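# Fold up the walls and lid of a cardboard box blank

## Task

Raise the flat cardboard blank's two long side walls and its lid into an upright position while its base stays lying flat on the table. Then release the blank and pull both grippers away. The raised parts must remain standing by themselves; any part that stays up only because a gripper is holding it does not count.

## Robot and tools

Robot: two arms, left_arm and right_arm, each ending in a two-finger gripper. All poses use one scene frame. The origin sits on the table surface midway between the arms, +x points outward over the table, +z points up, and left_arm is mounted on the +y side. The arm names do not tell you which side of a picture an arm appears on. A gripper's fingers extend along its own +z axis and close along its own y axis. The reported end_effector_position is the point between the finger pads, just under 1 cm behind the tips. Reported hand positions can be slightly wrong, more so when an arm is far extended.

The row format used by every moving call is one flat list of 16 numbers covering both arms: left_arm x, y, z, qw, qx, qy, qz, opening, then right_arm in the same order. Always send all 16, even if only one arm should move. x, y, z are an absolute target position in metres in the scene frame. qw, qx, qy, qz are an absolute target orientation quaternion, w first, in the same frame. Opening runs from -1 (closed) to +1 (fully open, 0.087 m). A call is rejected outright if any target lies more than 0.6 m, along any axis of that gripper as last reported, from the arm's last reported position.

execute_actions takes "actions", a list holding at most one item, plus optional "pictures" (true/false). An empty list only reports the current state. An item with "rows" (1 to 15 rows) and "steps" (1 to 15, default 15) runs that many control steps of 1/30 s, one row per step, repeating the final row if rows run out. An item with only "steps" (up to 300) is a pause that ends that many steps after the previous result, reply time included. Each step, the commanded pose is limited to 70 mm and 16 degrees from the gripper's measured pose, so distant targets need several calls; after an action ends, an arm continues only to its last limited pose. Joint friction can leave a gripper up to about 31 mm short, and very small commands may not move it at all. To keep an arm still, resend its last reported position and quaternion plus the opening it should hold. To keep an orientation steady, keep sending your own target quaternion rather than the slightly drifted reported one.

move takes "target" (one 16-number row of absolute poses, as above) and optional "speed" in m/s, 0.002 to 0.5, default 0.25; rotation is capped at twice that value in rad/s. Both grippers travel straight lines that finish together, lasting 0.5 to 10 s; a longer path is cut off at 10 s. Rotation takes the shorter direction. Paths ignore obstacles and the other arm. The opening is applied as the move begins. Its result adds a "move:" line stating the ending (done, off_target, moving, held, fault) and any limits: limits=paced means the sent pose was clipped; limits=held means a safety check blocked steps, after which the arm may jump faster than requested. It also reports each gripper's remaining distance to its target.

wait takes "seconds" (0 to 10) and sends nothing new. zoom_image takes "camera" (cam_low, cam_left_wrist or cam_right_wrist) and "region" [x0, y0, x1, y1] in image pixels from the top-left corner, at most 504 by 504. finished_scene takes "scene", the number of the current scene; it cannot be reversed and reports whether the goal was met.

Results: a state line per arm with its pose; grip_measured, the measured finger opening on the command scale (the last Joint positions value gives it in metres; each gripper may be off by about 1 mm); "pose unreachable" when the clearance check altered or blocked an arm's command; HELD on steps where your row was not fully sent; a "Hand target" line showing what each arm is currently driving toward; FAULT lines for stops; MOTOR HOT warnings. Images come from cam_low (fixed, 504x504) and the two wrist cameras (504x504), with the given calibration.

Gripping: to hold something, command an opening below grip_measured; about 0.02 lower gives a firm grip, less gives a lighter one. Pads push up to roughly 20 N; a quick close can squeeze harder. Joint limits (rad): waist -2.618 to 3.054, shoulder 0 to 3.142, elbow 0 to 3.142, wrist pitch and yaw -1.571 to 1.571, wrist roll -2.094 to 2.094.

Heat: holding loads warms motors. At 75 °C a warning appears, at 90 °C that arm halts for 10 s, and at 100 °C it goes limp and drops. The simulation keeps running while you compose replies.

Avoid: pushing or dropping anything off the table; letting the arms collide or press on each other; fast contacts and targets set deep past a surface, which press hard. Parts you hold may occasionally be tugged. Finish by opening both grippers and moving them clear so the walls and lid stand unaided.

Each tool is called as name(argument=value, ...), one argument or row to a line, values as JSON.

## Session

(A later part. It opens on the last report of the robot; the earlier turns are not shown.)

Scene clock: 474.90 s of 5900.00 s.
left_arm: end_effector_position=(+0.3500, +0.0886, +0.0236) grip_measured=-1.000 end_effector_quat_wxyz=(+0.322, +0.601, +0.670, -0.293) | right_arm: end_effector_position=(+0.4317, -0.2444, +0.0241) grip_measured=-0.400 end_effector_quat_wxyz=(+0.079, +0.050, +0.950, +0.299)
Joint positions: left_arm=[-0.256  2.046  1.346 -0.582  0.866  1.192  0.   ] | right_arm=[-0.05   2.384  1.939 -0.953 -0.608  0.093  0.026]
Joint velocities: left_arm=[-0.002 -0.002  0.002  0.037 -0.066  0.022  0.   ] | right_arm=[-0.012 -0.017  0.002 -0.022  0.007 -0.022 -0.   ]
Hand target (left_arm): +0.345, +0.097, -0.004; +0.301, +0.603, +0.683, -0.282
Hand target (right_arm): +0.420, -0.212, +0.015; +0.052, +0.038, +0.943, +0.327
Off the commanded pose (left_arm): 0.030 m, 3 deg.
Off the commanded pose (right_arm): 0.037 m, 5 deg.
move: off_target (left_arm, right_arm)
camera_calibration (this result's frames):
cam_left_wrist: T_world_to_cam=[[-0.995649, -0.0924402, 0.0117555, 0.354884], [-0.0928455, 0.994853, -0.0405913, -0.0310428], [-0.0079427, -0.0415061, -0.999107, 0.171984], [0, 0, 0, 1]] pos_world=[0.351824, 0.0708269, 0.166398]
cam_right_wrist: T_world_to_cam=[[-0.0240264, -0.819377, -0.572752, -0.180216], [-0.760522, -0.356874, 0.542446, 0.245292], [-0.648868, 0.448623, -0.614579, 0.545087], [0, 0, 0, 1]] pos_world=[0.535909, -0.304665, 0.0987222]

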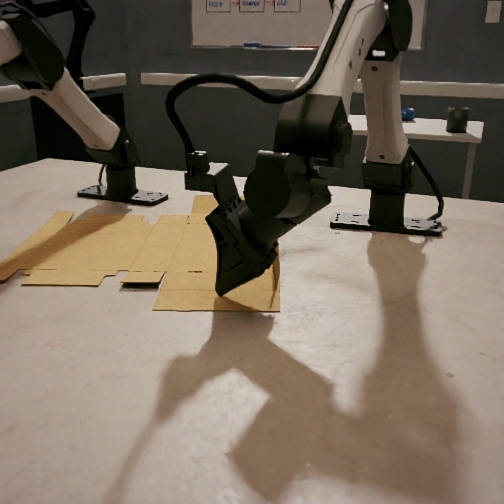

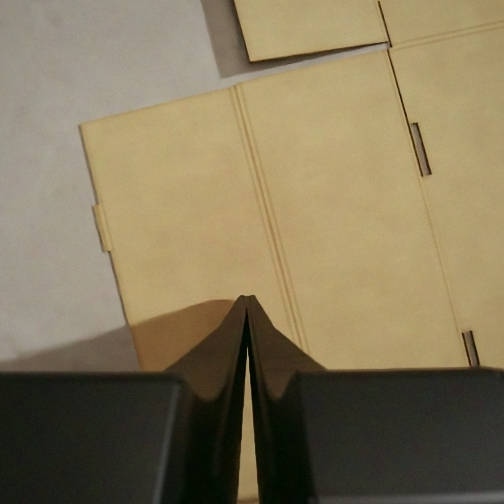

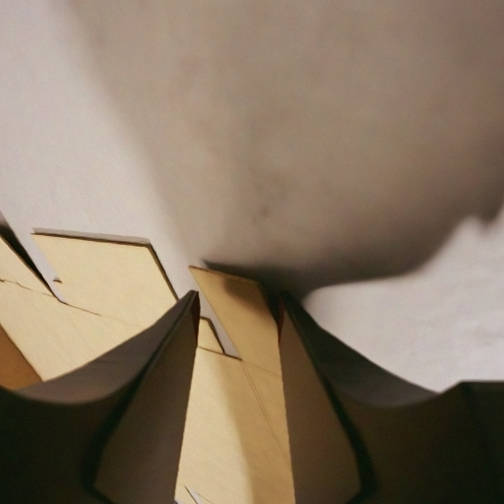

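Repeat the earlier manoeuvre: drag back along the edge while pushing in.

move(
  target=[0.346,0.097,-0.005,0.3,0.6,0.68,-0.28,-1, 0.45,-0.225,0.015,0.055,0.039,0.942,0.328,-0.4],
  speed=0.03,
)

move(
  target=[0.346,0.097,-0.005,0.3,0.6,0.68,-0.28,-1, 0.365,-0.225,0.03,0.055,0.039,0.942,0.328,-0.4],
  speed=0.03,
)

Scene clock: 482.87 s of 5900.00 s.
left_arm: end_effector_position=(+0.3500, +0.0886, +0.0236) grip_measured=-1.000 end_effector_quat_wxyz=(+0.322, +0.601, +0.670, -0.293) | right_arm: end_effector_position=(+0.4436, -0.2366, +0.0255) grip_measured=-0.400 end_effector_quat_wxyz=(+0.050, +0.057, +0.943, +0.324)
Joint positions: left_arm=[-0.256  2.046  1.346 -0.582  0.867  1.192  0.   ] | right_arm=[-0.047  2.511  2.152 -1.096 -0.66   0.095  0.026]
Joint velocities: left_arm=[-0.022 -0.017  0.002  0.007 -0.007 -0.081  0.   ] | right_arm=[ 0.007  0.012  0.022 -0.037 -0.022 -0.051  0.   ]
Hand target (left_arm): +0.345, +0.097, -0.004; +0.301, +0.603, +0.683, -0.282
Hand target (right_arm): +0.450, -0.226, +0.016; +0.055, +0.039, +0.942, +0.328
Off the commanded pose (left_arm): 0.030 m, 3 deg.
Off the commanded pose (right_arm): 0.017 m, 2 deg.
After step 90, 3.40 s passed at rest.
move: off_target (left_arm, right_arm)
camera_calibration (this result's frames):
cam_left_wrist: T_world_to_cam=[[-0.995658, -0.0923278, 0.0118386, 0.354851], [-0.0927395, 0.994848, -0.0409471, -0.031019], [-0.00799701, -0.0418672, -0.999091, 0.172072], [0, 0, 0, 1]] pos_world=[0.35181, 0.0708259, 0.166444]
cam_right_wrist: T_world_to_cam=[[-0.0504602, -0.786512, -0.615511, -0.152108], [-0.726556, -0.393948, 0.562958, 0.231976], [-0.685252, 0.47561, -0.551566, 0.571122], [0, 0, 0, 1]] pos_world=[0.552231, -0.29988, 0.0907946]

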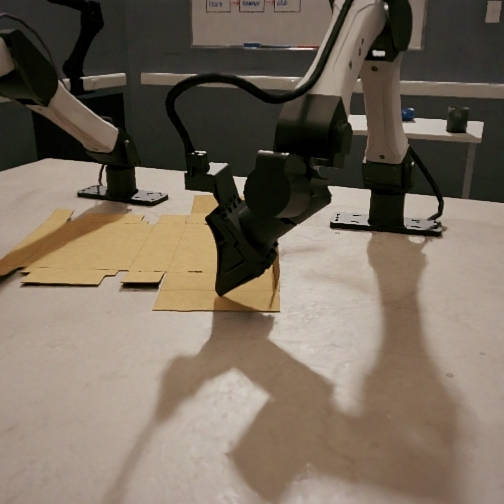

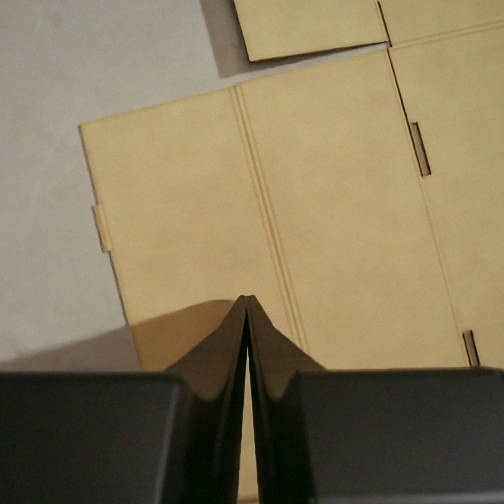

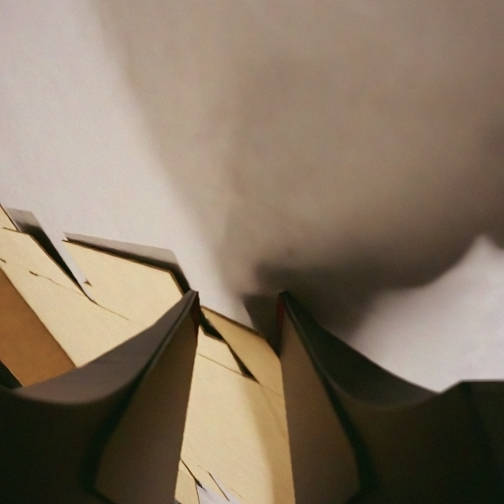

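Scene clock: 485.77 s of 5900.00 s.
left_arm: end_effector_position=(+0.3521, +0.0889, +0.0236) grip_measured=-1.000 end_effector_quat_wxyz=(+0.325, +0.603, +0.669, -0.289) | right_arm: end_effector_position=(+0.3702, -0.2327, +0.0240) grip_measured=-0.400 end_effector_quat_wxyz=(+0.054, +0.050, +0.944, +0.322)
Joint positions: left_arm=[-0.256  2.046  1.346 -0.573  0.862  1.192  0.   ] | right_arm=[-0.047  2.19   1.585 -0.844 -0.656  0.083  0.026]
Joint velocities: left_arm=[-0.022 -0.017  0.002  0.022 -0.037  0.037  0.   ] | right_arm=[-0.017  0.007 -0.002 -0.007  0.095 -0.007 -0.   ]
Hand target (left_arm): +0.345, +0.097, -0.004; +0.301, +0.603, +0.683, -0.282
Hand target (right_arm): +0.365, -0.224, +0.029; +0.054, +0.039, +0.942, +0.328
Off the commanded pose (left_arm): 0.030 m, 3 deg.
Off the commanded pose (right_arm): 0.011 m, 1 deg.
move: off_target (left_arm, right_arm)
camera_calibration (this result's frames):
cam_left_wrist: T_world_to_cam=[[-0.995611, -0.0935547, 0.00238054, 0.357248], [-0.0935762, 0.994846, -0.039038, -0.0309012], [0.00128392, -0.0390894, -0.999235, 0.168577], [0, 0, 0, 1]] pos_world=[0.352572, 0.0707537, 0.166391]
cam_right_wrist: T_world_to_cam=[[-0.0355188, -0.790417, -0.611538, -0.160253], [-0.730327, -0.397172, 0.555766, 0.181842], [-0.682173, 0.466363, -0.563156, 0.515112], [0, 0, 0, 1]] pos_world=[0.478508, -0.294674, 0.091026]

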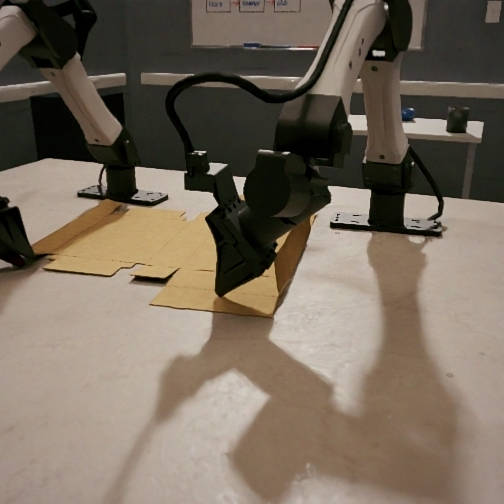

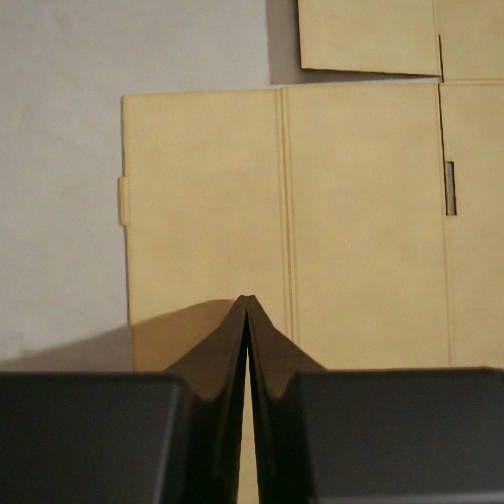

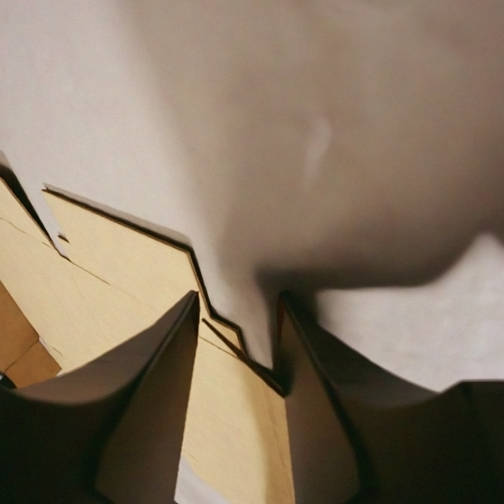

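move(
  target=[0.346,0.097,-0.005,0.3,0.6,0.68,-0.28,-1,0.370,-0.233,0.02,0.055,0.039,0.942,0.328,-1],
)

move(
  target=[0.346,0.097,-0.005,0.3,0.6,0.68,-0.28,-1,0.36,-0.18,0.19,0.1,0.03,0.965,0.22,-1],
  speed=0.1,
)

Scene clock: 507.73 s of 5900.00 s.
left_arm: end_effector_position=(+0.3522, +0.0889, +0.0237) grip_measured=-1.000 end_effector_quat_wxyz=(+0.325, +0.603, +0.669, -0.289) | right_arm: end_effector_position=(+0.3705, -0.2348, +0.0233) grip_measured=-0.983 end_effector_quat_wxyz=(+0.060, +0.039, +0.944, +0.321)
Joint positions: left_arm=[-0.256  2.046  1.346 -0.572  0.862  1.192  0.   ] | right_arm=[-0.05   2.19   1.585 -0.844 -0.656  0.056  0.001]
Joint velocities: left_arm=[ 0.007 -0.002 -0.007  0.066  0.066 -0.007  0.   ] | right_arm=[ 0.002  0.002 -0.002 -0.007  0.022 -0.051  0.   ]
Hand target (left_arm): +0.345, +0.097, -0.004; +0.301, +0.603, +0.683, -0.282
Hand target (right_arm): +0.370, -0.233, +0.020; +0.055, +0.039, +0.942, +0.328
Off the commanded pose (left_arm): 0.030 m, 3 deg.
Off the commanded pose (right_arm): 0.004 m, 1 deg.
After step 90, 18.27 s passed at rest.
move: off_target (left_arm)
camera_calibration (this result's frames):
cam_left_wrist: T_world_to_cam=[[-0.995613, -0.0935545, 0.00163774, 0.357423], [-0.0935466, 0.994842, -0.0392121, -0.0308687], [0.00203918, -0.0391933, -0.99923, 0.168356], [0, 0, 0, 1]] pos_world=[0.352624, 0.0707465, 0.166431]
cam_right_wrist: T_world_to_cam=[[-0.0104493, -0.793587, -0.608367, -0.172376], [-0.732232, -0.408255, 0.545128, 0.179935], [-0.680975, 0.451162, -0.576824, 0.51222], [0, 0, 0, 1]] pos_world=[0.478762, -0.29443, 0.0925057]

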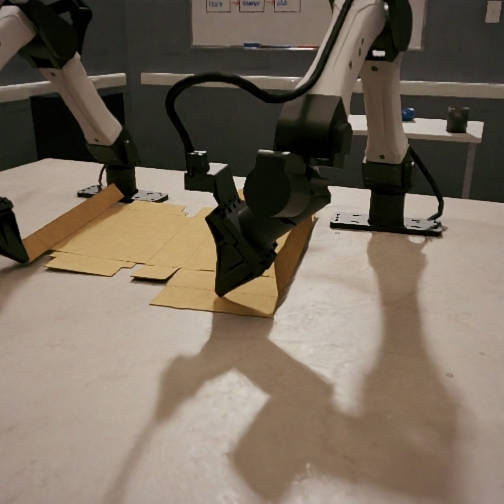

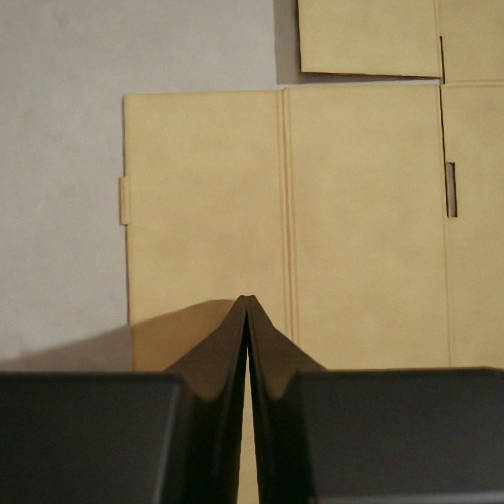

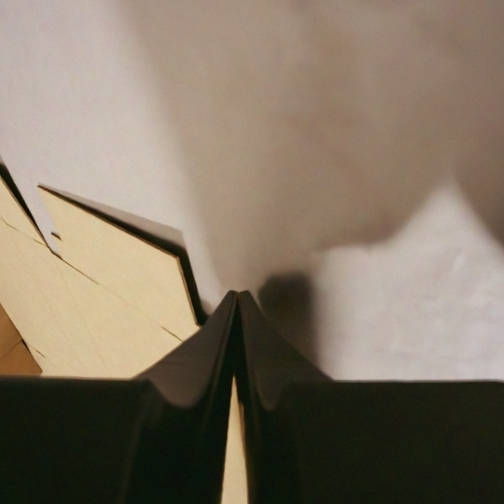

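Scene clock: 509.97 s of 5900.00 s.
left_arm: end_effector_position=(+0.3546, +0.0876, +0.0250) grip_measured=-1.000 end_effector_quat_wxyz=(+0.331, +0.604, +0.665, -0.288) | right_arm: end_effector_position=(+0.3602, -0.1784, +0.1812) grip_measured=-0.985 end_effector_quat_wxyz=(+0.096, +0.028, +0.969, +0.228)
Joint positions: left_arm=[-0.256  2.046  1.346 -0.559  0.869  1.192  0.   ] | right_arm=[ 0.163  2.017  2.025 -1.29  -0.415  0.263  0.001]
Joint velocities: left_arm=[-0.007 -0.017 -0.017  0.022  0.022  0.007  0.   ] | right_arm=[-0.007  0.012  0.012  0.007  0.051 -0.022 -0.   ]
Hand target (left_arm): +0.345, +0.097, -0.004; +0.301, +0.603, +0.683, -0.282
Hand target (right_arm): +0.359, -0.180, +0.189; +0.100, +0.030, +0.969, +0.222
Off the commanded pose (left_arm): 0.033 m, 4 deg.
Off the commanded pose (right_arm): 0.009 m, 1 deg.
move: off_target (left_arm)
camera_calibration (this result's frames):
cam_left_wrist: T_world_to_cam=[[-0.995749, -0.0916479, -0.00921396, 0.359752], [-0.0911045, 0.99468, -0.0480892, -0.0299832], [0.0135722, -0.0470453, -0.998801, 0.166197], [0, 0, 0, 1]] pos_world=[0.353236, 0.0706129, 0.16787]
cam_right_wrist: T_world_to_cam=[[0.0146859, -0.896892, -0.442005, -0.0893198], [-0.773202, -0.290473, 0.563723, 0.141782], [-0.63399, 0.33348, -0.697745, 0.554788], [0, 0, 0, 1]] pos_world=[0.462668, -0.223937, 0.267695]

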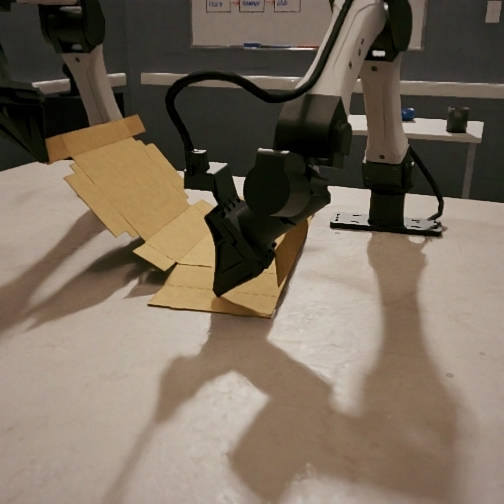

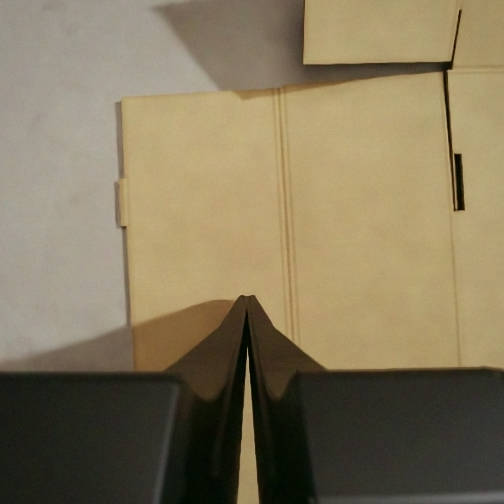

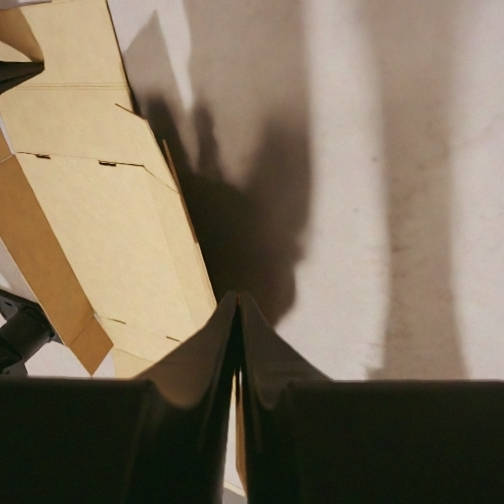

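move(
  target=[0.346,0.097,-0.005,0.3,0.6,0.68,-0.28,-1,0.35,-0.03,0.27,0.17,0.02,0.98,0.08,-1],
  speed=0.1,
)

move(
  target=[0.346,0.097,-0.005,0.3,0.6,0.68,-0.28,-1,0.35,0.07,0.25,0.2,0.0,0.98,-0.05,-1],
  speed=0.1,
)

Scene clock: 516.43 s of 5900.00 s.
left_arm: end_effector_position=(+0.3600, +0.0883, +0.0252) grip_measured=-1.000 end_effector_quat_wxyz=(+0.337, +0.608, +0.663, -0.278) | right_arm: end_effector_position=(+0.3502, -0.0372, +0.2585) grip_measured=-0.984 end_effector_quat_wxyz=(+0.235, +0.012, +0.963, +0.129)
Joint positions: left_arm=[-0.256  2.046  1.346 -0.536  0.859  1.193  0.   ] | right_arm=[ 0.625  2.281  2.821 -1.571  0.061  0.615  0.001]
Joint velocities: left_arm=[-0.002 -0.007 -0.002 -0.037  0.007 -0.066  0.   ] | right_arm=[-0.017 -0.017  0.007  0.066  0.007 -0.051  0.   ]
Hand target (left_arm): +0.346, +0.097, -0.004; +0.301, +0.603, +0.683, -0.282
Hand target (right_arm): +0.351, -0.032, +0.270; +0.250, +0.024, +0.957, +0.144
Off the commanded pose (left_arm): 0.034 m, 5 deg.
Off the commanded pose (right_arm): 0.014 m, 10 deg.
elbow stopped short (right arm): the move would have taken joint 3 (elbow) straighter than the controller allows; a more bent joint 3 avoids this.
After step 90, 1.23 s passed at rest.
move: off_target (left_arm, right_arm)
camera_calibration (this result's frames):
cam_left_wrist: T_world_to_cam=[[-0.994942, -0.0944084, -0.034309, 0.365794], [-0.0928609, 0.994698, -0.0442009, -0.0296371], [0.0383, -0.0407914, -0.998433, 0.156939], [0, 0, 0, 1]] pos_world=[0.355181, 0.0704157, 0.167933]
cam_right_wrist: T_world_to_cam=[[0.0595124, -0.96833, -0.242479, 0.00174499], [-0.914561, -0.150238, 0.375507, 0.234856], [-0.400045, 0.199415, -0.894538, 0.519297], [0, 0, 0, 1]] pos_world=[0.422428, -0.0665812, 0.376764]

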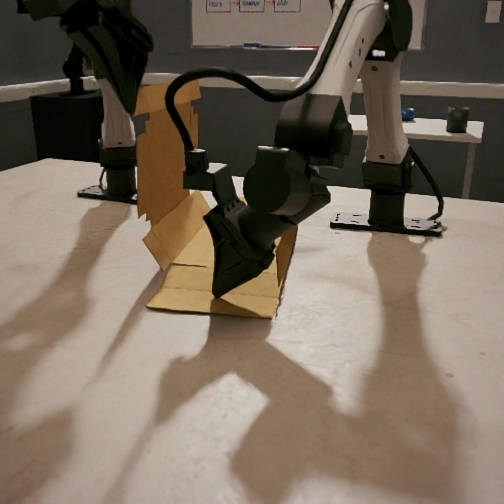

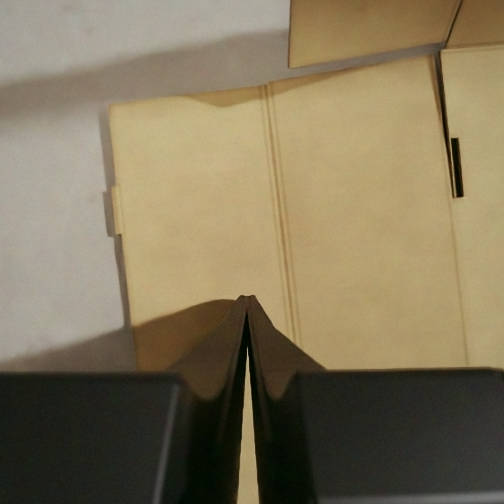

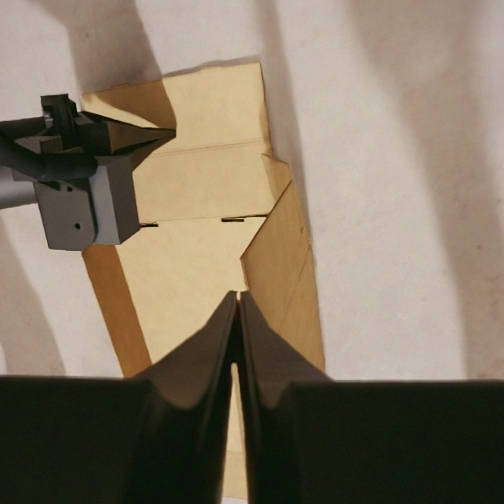

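Scene clock: 518.63 s of 5900.00 s.
left_arm: end_effector_position=(+0.3610, +0.0905, +0.0241) grip_measured=-1.000 end_effector_quat_wxyz=(+0.336, +0.608, +0.665, -0.273) | right_arm: end_effector_position=(+0.3402, +0.0472, +0.2343) grip_measured=-0.985 end_effector_quat_wxyz=(+0.335, -0.034, +0.939, +0.068)
Joint positions: left_arm=[-0.254  2.046  1.346 -0.535  0.847  1.194  0.   ] | right_arm=[ 0.876  2.375  2.821 -1.419  0.383  0.667  0.001]
Joint velocities: left_arm=[-0.007 -0.017 -0.007 -0.007  0.125 -0.066  0.   ] | right_arm=[ 0.017  0.007  0.007  0.125 -0.051 -0.007 -0.   ]
Hand target (left_arm): +0.346, +0.097, -0.004; +0.301, +0.603, +0.683, -0.282
Hand target (right_arm): +0.350, +0.067, +0.251; +0.369, -0.022, +0.923, +0.106
Off the commanded pose (left_arm): 0.033 m, 5 deg.
Off the commanded pose (right_arm): 0.029 m, 21 deg; orientation clipped at the last step of the last action.
elbow stopped short (right arm): the move would have taken joint 3 (elbow) straighter than the controller allows; a more bent joint 3 avoids this.
move: off_target (left_arm, right_arm); limits=paced
camera_calibration (this result's frames):
cam_left_wrist: T_world_to_cam=[[-0.994361, -0.0989156, -0.0382231, 0.367336], [-0.0976579, 0.994657, -0.0334829, -0.0303365], [0.0413309, -0.0295614, -0.998708, 0.153739], [0, 0, 0, 1]] pos_world=[0.355948, 0.0710544, 0.166565]
cam_right_wrist: T_world_to_cam=[[0.1281, -0.987727, -0.0893592, 0.0198989], [-0.970807, -0.143307, 0.192345, 0.309218], [-0.20279, 0.0621112, -0.97725, 0.435583], [0, 0, 0, 1]] pos_world=[0.385974, 0.0369133, 0.367976]

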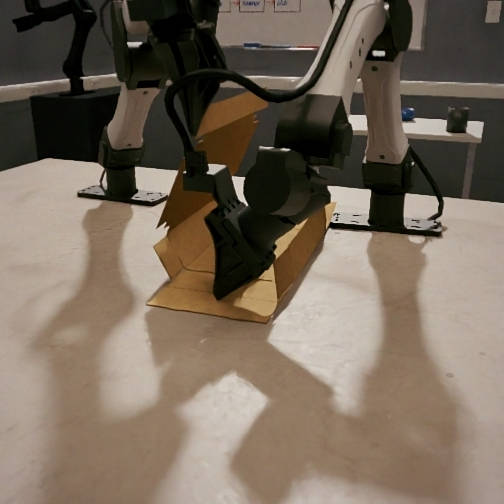

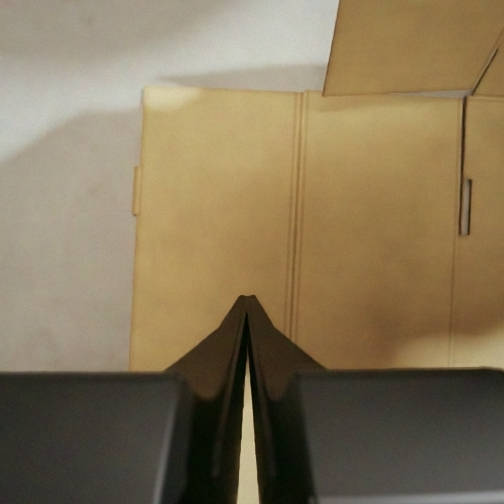

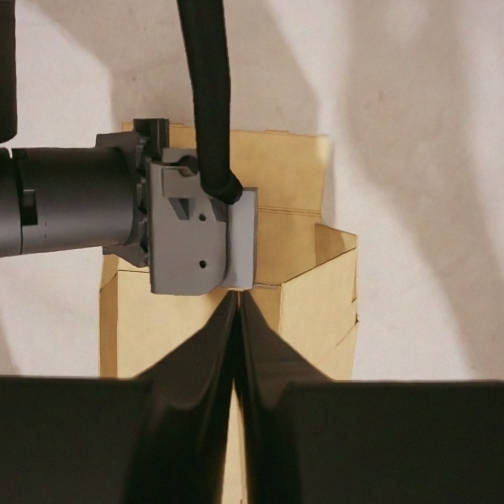

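move(
  target=[0.33,0.24,0.08,0.3,0.6,0.68,-0.28,-1,0.34,0.06,0.24,0.335,-0.034,0.939,0.068,-1],
)

move(
  target=[0.13,0.14,0.33,0.3,0.47,0.81,-0.17,-1,0.34,0.06,0.24,0.335,-0.034,0.939,0.068,-1],
)

move(
  target=[0.13,-0.01,0.31,0.3,0.47,0.81,-0.17,-1,0.34,0.06,0.24,0.335,-0.034,0.939,0.068,-1],
  speed=0.12,
)

Scene clock: 528.83 s of 5900.00 s.
left_arm: end_effector_position=(+0.3281, +0.2394, +0.0771) grip_measured=-1.000 end_effector_quat_wxyz=(+0.303, +0.598, +0.687, -0.279) | right_arm: end_effector_position=(+0.3405, +0.0463, +0.2384) grip_measured=-0.987 end_effector_quat_wxyz=(+0.343, -0.035, +0.936, +0.065)
Joint positions: left_arm=[ 0.125  2.035  1.586 -1.272  0.839  1.743  0.   ] | right_arm=[ 0.881  2.376  2.837 -1.424  0.401  0.661  0.001]
Joint velocities: left_arm=[-0.012  0.002  0.002 -0.066 -0.007  0.007  0.   ] | right_arm=[-0.007 -0.002  0.002 -0.037  0.051  0.037  0.001]
Hand target (left_arm): +0.331, +0.241, +0.079; +0.302, +0.603, +0.685, -0.277
Hand target (right_arm): +0.340, +0.059, +0.240; +0.349, -0.036, +0.933, +0.081
Off the commanded pose (left_arm): 0.004 m, 1 deg.
Off the commanded pose (right_arm): 0.014 m, 1 deg.
elbow stopped short (right arm): the move would have taken joint 3 (elbow) straighter than the controller allows; a more bent joint 3 avoids this.
After step 90, 5.70 s passed at rest.
move: off_target (right_arm)
camera_calibration (this result's frames):
cam_left_wrist: T_world_to_cam=[[-0.992725, -0.11717, 0.0277047, 0.350037], [-0.116911, 0.993084, 0.0107989, -0.176516], [-0.0287784, 0.00748133, -0.999558, 0.226675], [0, 0, 0, 1]] pos_world=[0.333377, 0.214613, 0.218783]
cam_right_wrist: T_world_to_cam=[[0.128791, -0.988355, -0.0810353, 0.0171715], [-0.974108, -0.141398, 0.176407, 0.313378], [-0.185811, 0.0562176, -0.980976, 0.43507], [0, 0, 0, 1]] pos_world=[0.383893, 0.0368239, 0.372903]

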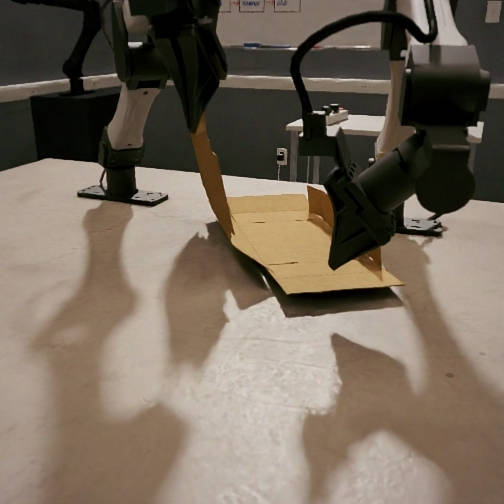

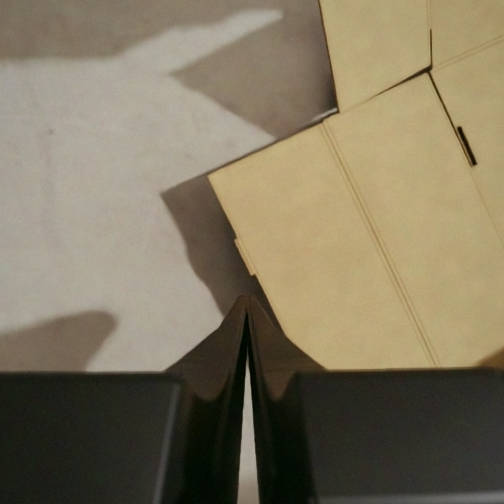

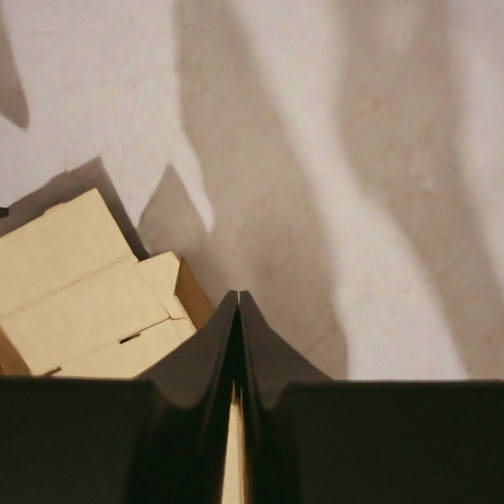

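Scene clock: 530.97 s of 5900.00 s.
left_arm: end_effector_position=(+0.1269, +0.1428, +0.3204) grip_measured=-1.000 end_effector_quat_wxyz=(+0.312, +0.467, +0.809, -0.171) | right_arm: end_effector_position=(+0.3406, +0.0462, +0.2385) grip_measured=-0.987 end_effector_quat_wxyz=(+0.343, -0.035, +0.936, +0.064)
Joint positions: left_arm=[-0.404  1.178  1.753 -1.566  0.466  0.622  0.   ] | right_arm=[ 0.881  2.376  2.837 -1.424  0.402  0.661  0.001]
Joint velocities: left_arm=[-0.002 -0.002 -0.012  0.081 -0.007 -0.081  0.   ] | right_arm=[-0.007  0.002 -0.017 -0.007  0.095  0.022  0.001]
Hand target (left_arm): +0.122, +0.143, +0.325; +0.315, +0.467, +0.809, -0.170
Hand target (right_arm): +0.340, +0.059, +0.240; +0.349, -0.036, +0.933, +0.081
Off the commanded pose (left_arm): 0.010 m, 1 deg.
Off the commanded pose (right_arm): 0.014 m, 1 deg.
elbow stopped short (right arm): the move would have taken joint 3 (elbow) straighter than the controller allows; a more bent joint 3 avoids this.
joint sent to its limit (left arm) — the command would take joint 4 (wrist pitch) past its lower limit, so that joint was sent only as far as its limit.
move: off_target (right_arm)
camera_calibration (this result's frames):
cam_left_wrist: T_world_to_cam=[[-0.869037, -0.494718, -0.00547789, 0.181094], [-0.490969, 0.86098, 0.132901, -0.0795651], [-0.061032, 0.118185, -0.991114, 0.450347], [0, 0, 0, 1]] pos_world=[0.145799, 0.10487, 0.457911]
cam_right_wrist: T_world_to_cam=[[0.128203, -0.988488, -0.0803394, 0.0170502], [-0.974326, -0.140654, 0.175797, 0.313661], [-0.185073, 0.0557391, -0.981143, 0.434955], [0, 0, 0, 1]] pos_world=[0.383921, 0.0367278, 0.372982]

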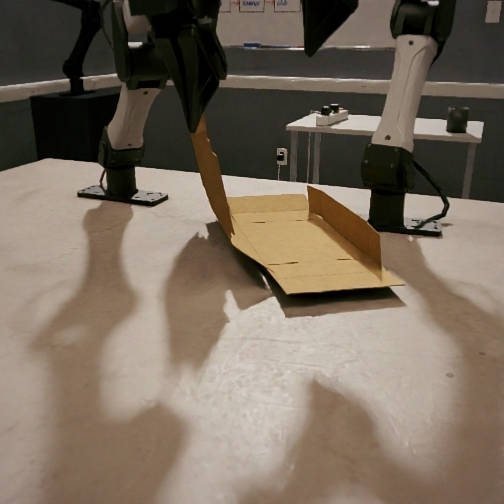

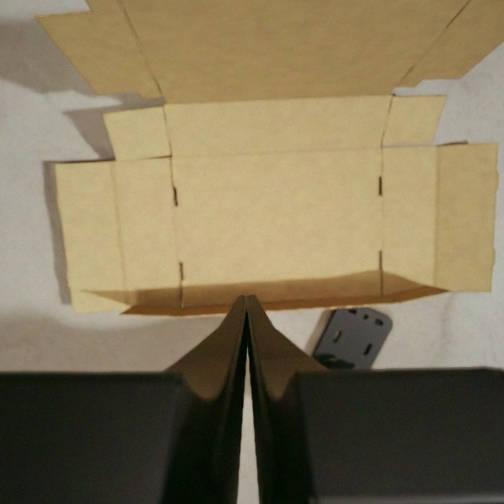

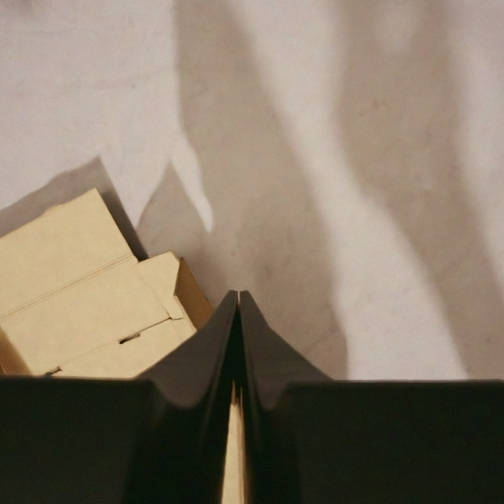

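Scene clock: 532.57 s of 5900.00 s.
left_arm: end_effector_position=(+0.1145, +0.0104, +0.3107) grip_measured=-1.000 end_effector_quat_wxyz=(+0.282, +0.486, +0.808, -0.176) | right_arm: end_effector_position=(+0.3425, +0.0451, +0.2370) grip_measured=-0.987 end_effector_quat_wxyz=(+0.343, -0.033, +0.937, +0.063)
Joint positions: left_arm=[-1.063  1.384  1.823 -1.338  0.098  0.104  0.   ] | right_arm=[ 0.877  2.379  2.837 -1.423  0.402  0.661  0.001]
Joint velocities: left_arm=[-0.022 -0.007  0.007 -0.037 -0.037 -0.037  0.   ] | right_arm=[-0.027  0.002  0.007  0.007 -0.066 -0.007 -0.   ]
Hand target (left_arm): +0.129, -0.006, +0.312; +0.298, +0.470, +0.812, -0.175
Hand target (right_arm): +0.339, +0.059, +0.240; +0.349, -0.036, +0.933, +0.082
Off the commanded pose (left_arm): 0.026 m, 3 deg.
Off the commanded pose (right_arm): 0.015 m, 1 deg.
elbow stopped short (right arm): the move would have taken joint 3 (elbow) straighter than the controller allows; a more bent joint 3 avoids this.
move: off_target (left_arm, right_arm)
camera_calibration (this result's frames):
cam_left_wrist: T_world_to_cam=[[-0.889389, -0.456694, 0.0204336, 0.0987181], [-0.445979, 0.876609, 0.180718, 0.00942159], [-0.100445, 0.151616, -0.983323, 0.457427], [0, 0, 0, 1]] pos_world=[0.137947, -0.0325284, 0.446078]
cam_right_wrist: T_world_to_cam=[[0.123935, -0.989156, -0.0788107, 0.0166964], [-0.974644, -0.136258, 0.177491, 0.315091], [-0.186305, 0.054815, -0.980962, 0.434384], [0, 0, 0, 1]] pos_world=[0.38596, 0.0356384, 0.371504]

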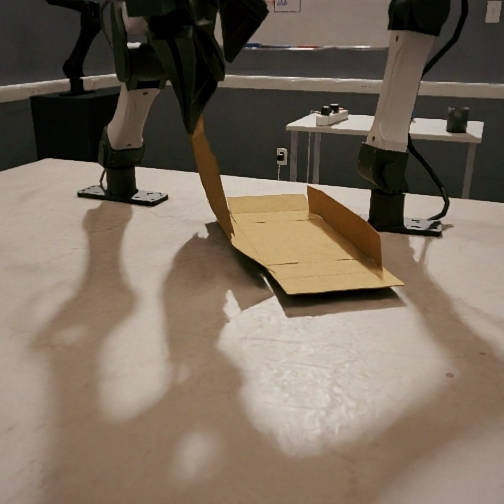

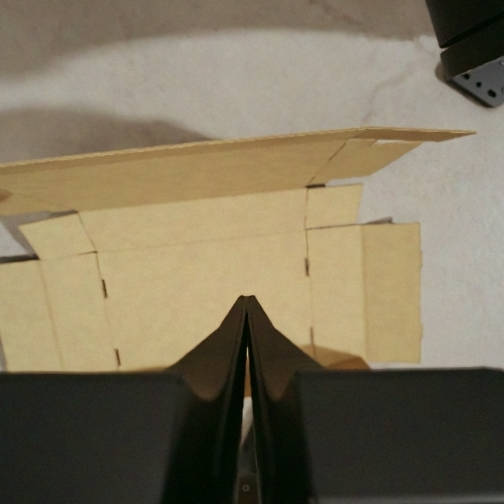

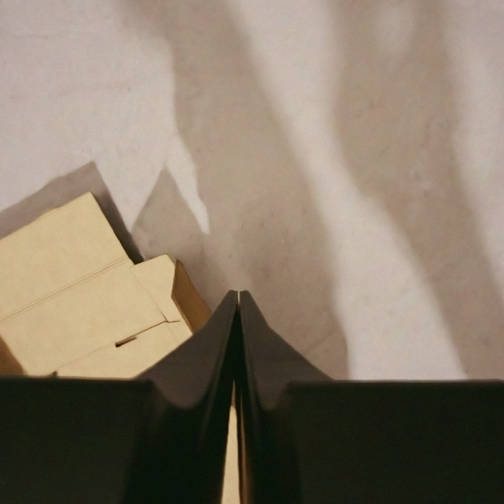

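move(
  target=[0.13,0.10,0.33,0.3,0.6,0.68,-0.28,-1,0.36,-0.30,0.10,0.08,0.035,0.955,0.28,-1],
  speed=0.12,
)

Scene clock: 552.30 s of 5900.00 s.
left_arm: end_effector_position=(+0.1361, +0.0925, +0.3240) grip_measured=-1.000 end_effector_quat_wxyz=(+0.316, +0.593, +0.689, -0.270) | right_arm: end_effector_position=(+0.3615, -0.2939, +0.1007) grip_measured=-0.987 end_effector_quat_wxyz=(+0.102, +0.038, +0.952, +0.285)
Joint positions: left_arm=[-0.447  1.305  1.791 -1.565  0.734  0.902  0.   ] | right_arm=[-0.174  2.042  1.706 -1.101 -0.602 -0.071  0.001]
Joint velocities: left_arm=[ 0.002 -0.002  0.007 -0.007 -0.051 -0.022  0.   ] | right_arm=[-0.007 -0.007  0.007 -0.037 -0.051  0.037 -0.   ]
Hand target (left_arm): +0.129, +0.096, +0.329; +0.325, +0.594, +0.685, -0.267
Hand target (right_arm): +0.355, -0.297, +0.100; +0.085, +0.036, +0.956, +0.279
Off the commanded pose (left_arm): 0.011 m, 3 deg.
Off the commanded pose (right_arm): 0.006 m, 3 deg.
joint sent to its limit (left arm) — the command would take joint 4 (wrist pitch) past its lower limit, so that joint was sent only as far as its limit.
After step 90, 13.10 s passed at rest.
move: off_target (left_arm, right_arm)
camera_calibration (this result's frames):
cam_left_wrist: T_world_to_cam=[[-0.990379, -0.138334, 0.00349172, 0.144932], [-0.138322, 0.990382, 0.00335048, -0.0502011], [-0.00392162, 0.00283526, -0.999988, 0.466196], [0, 0, 0, 1]] pos_world=[0.138421, 0.0684454, 0.465852]
cam_right_wrist: T_world_to_cam=[[0.010457, -0.838052, -0.54549, -0.199275], [-0.784279, -0.345289, 0.515443, 0.147409], [-0.62032, 0.422426, -0.660877, 0.555452], [0, 0, 0, 1]] pos_world=[0.462252, -0.350742, 0.182402]

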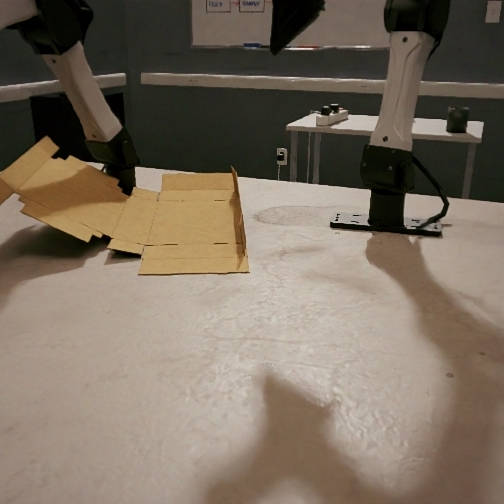

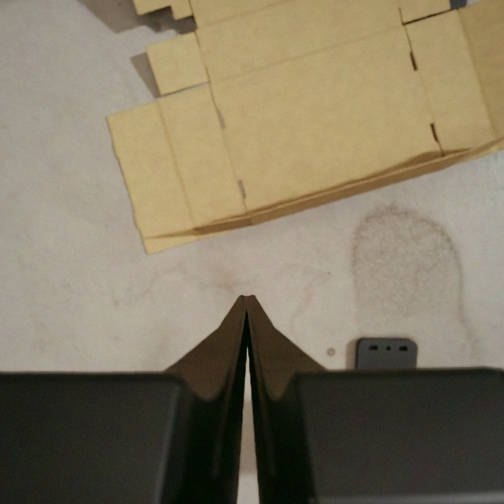

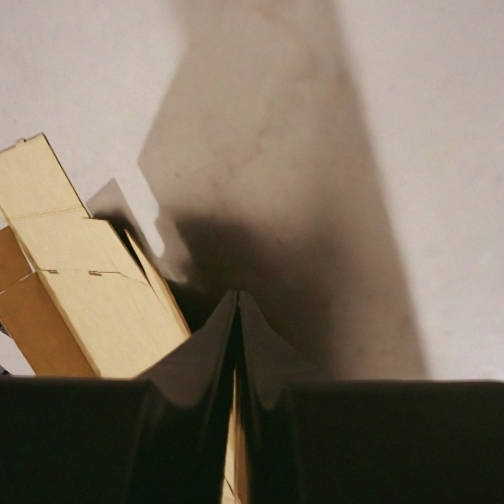

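move(
  target=[0.13,0.10,0.33,0.3,0.6,0.68,-0.28,-1,0.47,-0.25,0.10,0.1,0.038,0.952,0.285,-1],
  speed=0.1,
)

Scene clock: 566.37 s of 5900.00 s.
left_arm: end_effector_position=(+0.1355, +0.0957, +0.3278) grip_measured=-1.000 end_effector_quat_wxyz=(+0.327, +0.590, +0.688, -0.268) | right_arm: end_effector_position=(+0.4722, -0.2551, +0.1021) grip_measured=-0.987 end_effector_quat_wxyz=(+0.107, +0.037, +0.951, +0.289)
Joint positions: left_arm=[-0.426  1.291  1.791 -1.567  0.746  0.911  0.   ] | right_arm=[-0.059  2.613  2.684 -1.421 -0.591  0.069  0.001]
Joint velocities: left_arm=[-0.007  0.002 -0.012  0.037  0.051  0.037  0.   ] | right_arm=[-0.002  0.027  0.081  0.022 -0.022 -0.007  0.   ]
Hand target (left_arm): +0.130, +0.099, +0.329; +0.330, +0.590, +0.687, -0.267
Hand target (right_arm): +0.471, -0.252, +0.101; +0.101, +0.039, +0.952, +0.286
Off the commanded pose (left_arm): 0.007 m, 4 deg.
Off the commanded pose (right_arm): 0.006 m, 1 deg.
joint sent to its limit (left arm) — the command would take joint 4 (wrist pitch) past its lower limit, so that joint was sent only as far as its limit.
After step 90, 9.23 s passed at rest.
move: off_target (left_arm)
camera_calibration (this result's frames):
cam_left_wrist: T_world_to_cam=[[-0.989056, -0.147168, -0.0105243, 0.149977], [-0.147044, 0.98906, -0.0117511, -0.0472286], [0.0121386, -0.0100749, -0.999876, 0.469012], [0, 0, 0, 1]] pos_world=[0.135698, 0.0735091, 0.469977]
cam_right_wrist: T_world_to_cam=[[0.0146457, -0.833279, -0.552658, -0.1672], [-0.789409, -0.348871, 0.505096, 0.249458], [-0.613692, 0.428876, -0.662908, 0.607378], [0, 0, 0, 1]] pos_world=[0.572117, -0.312785, 0.184231]

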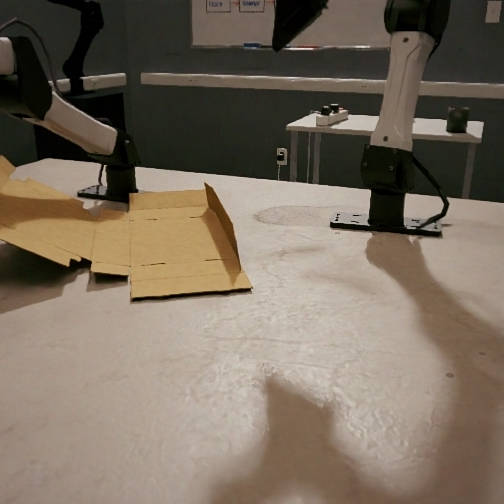

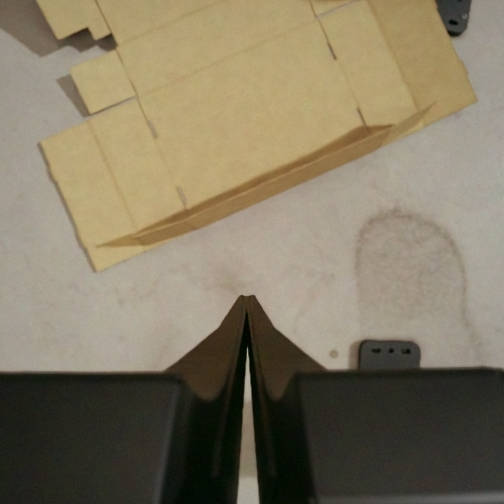

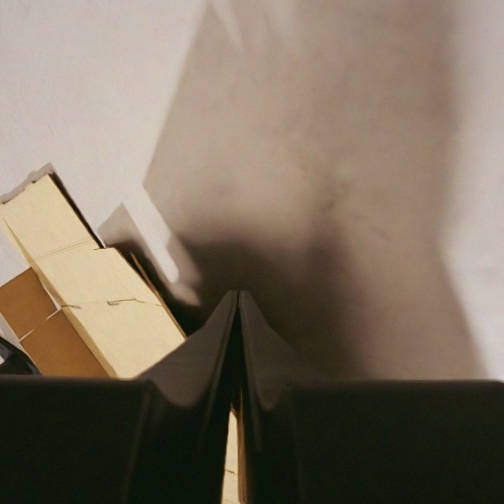

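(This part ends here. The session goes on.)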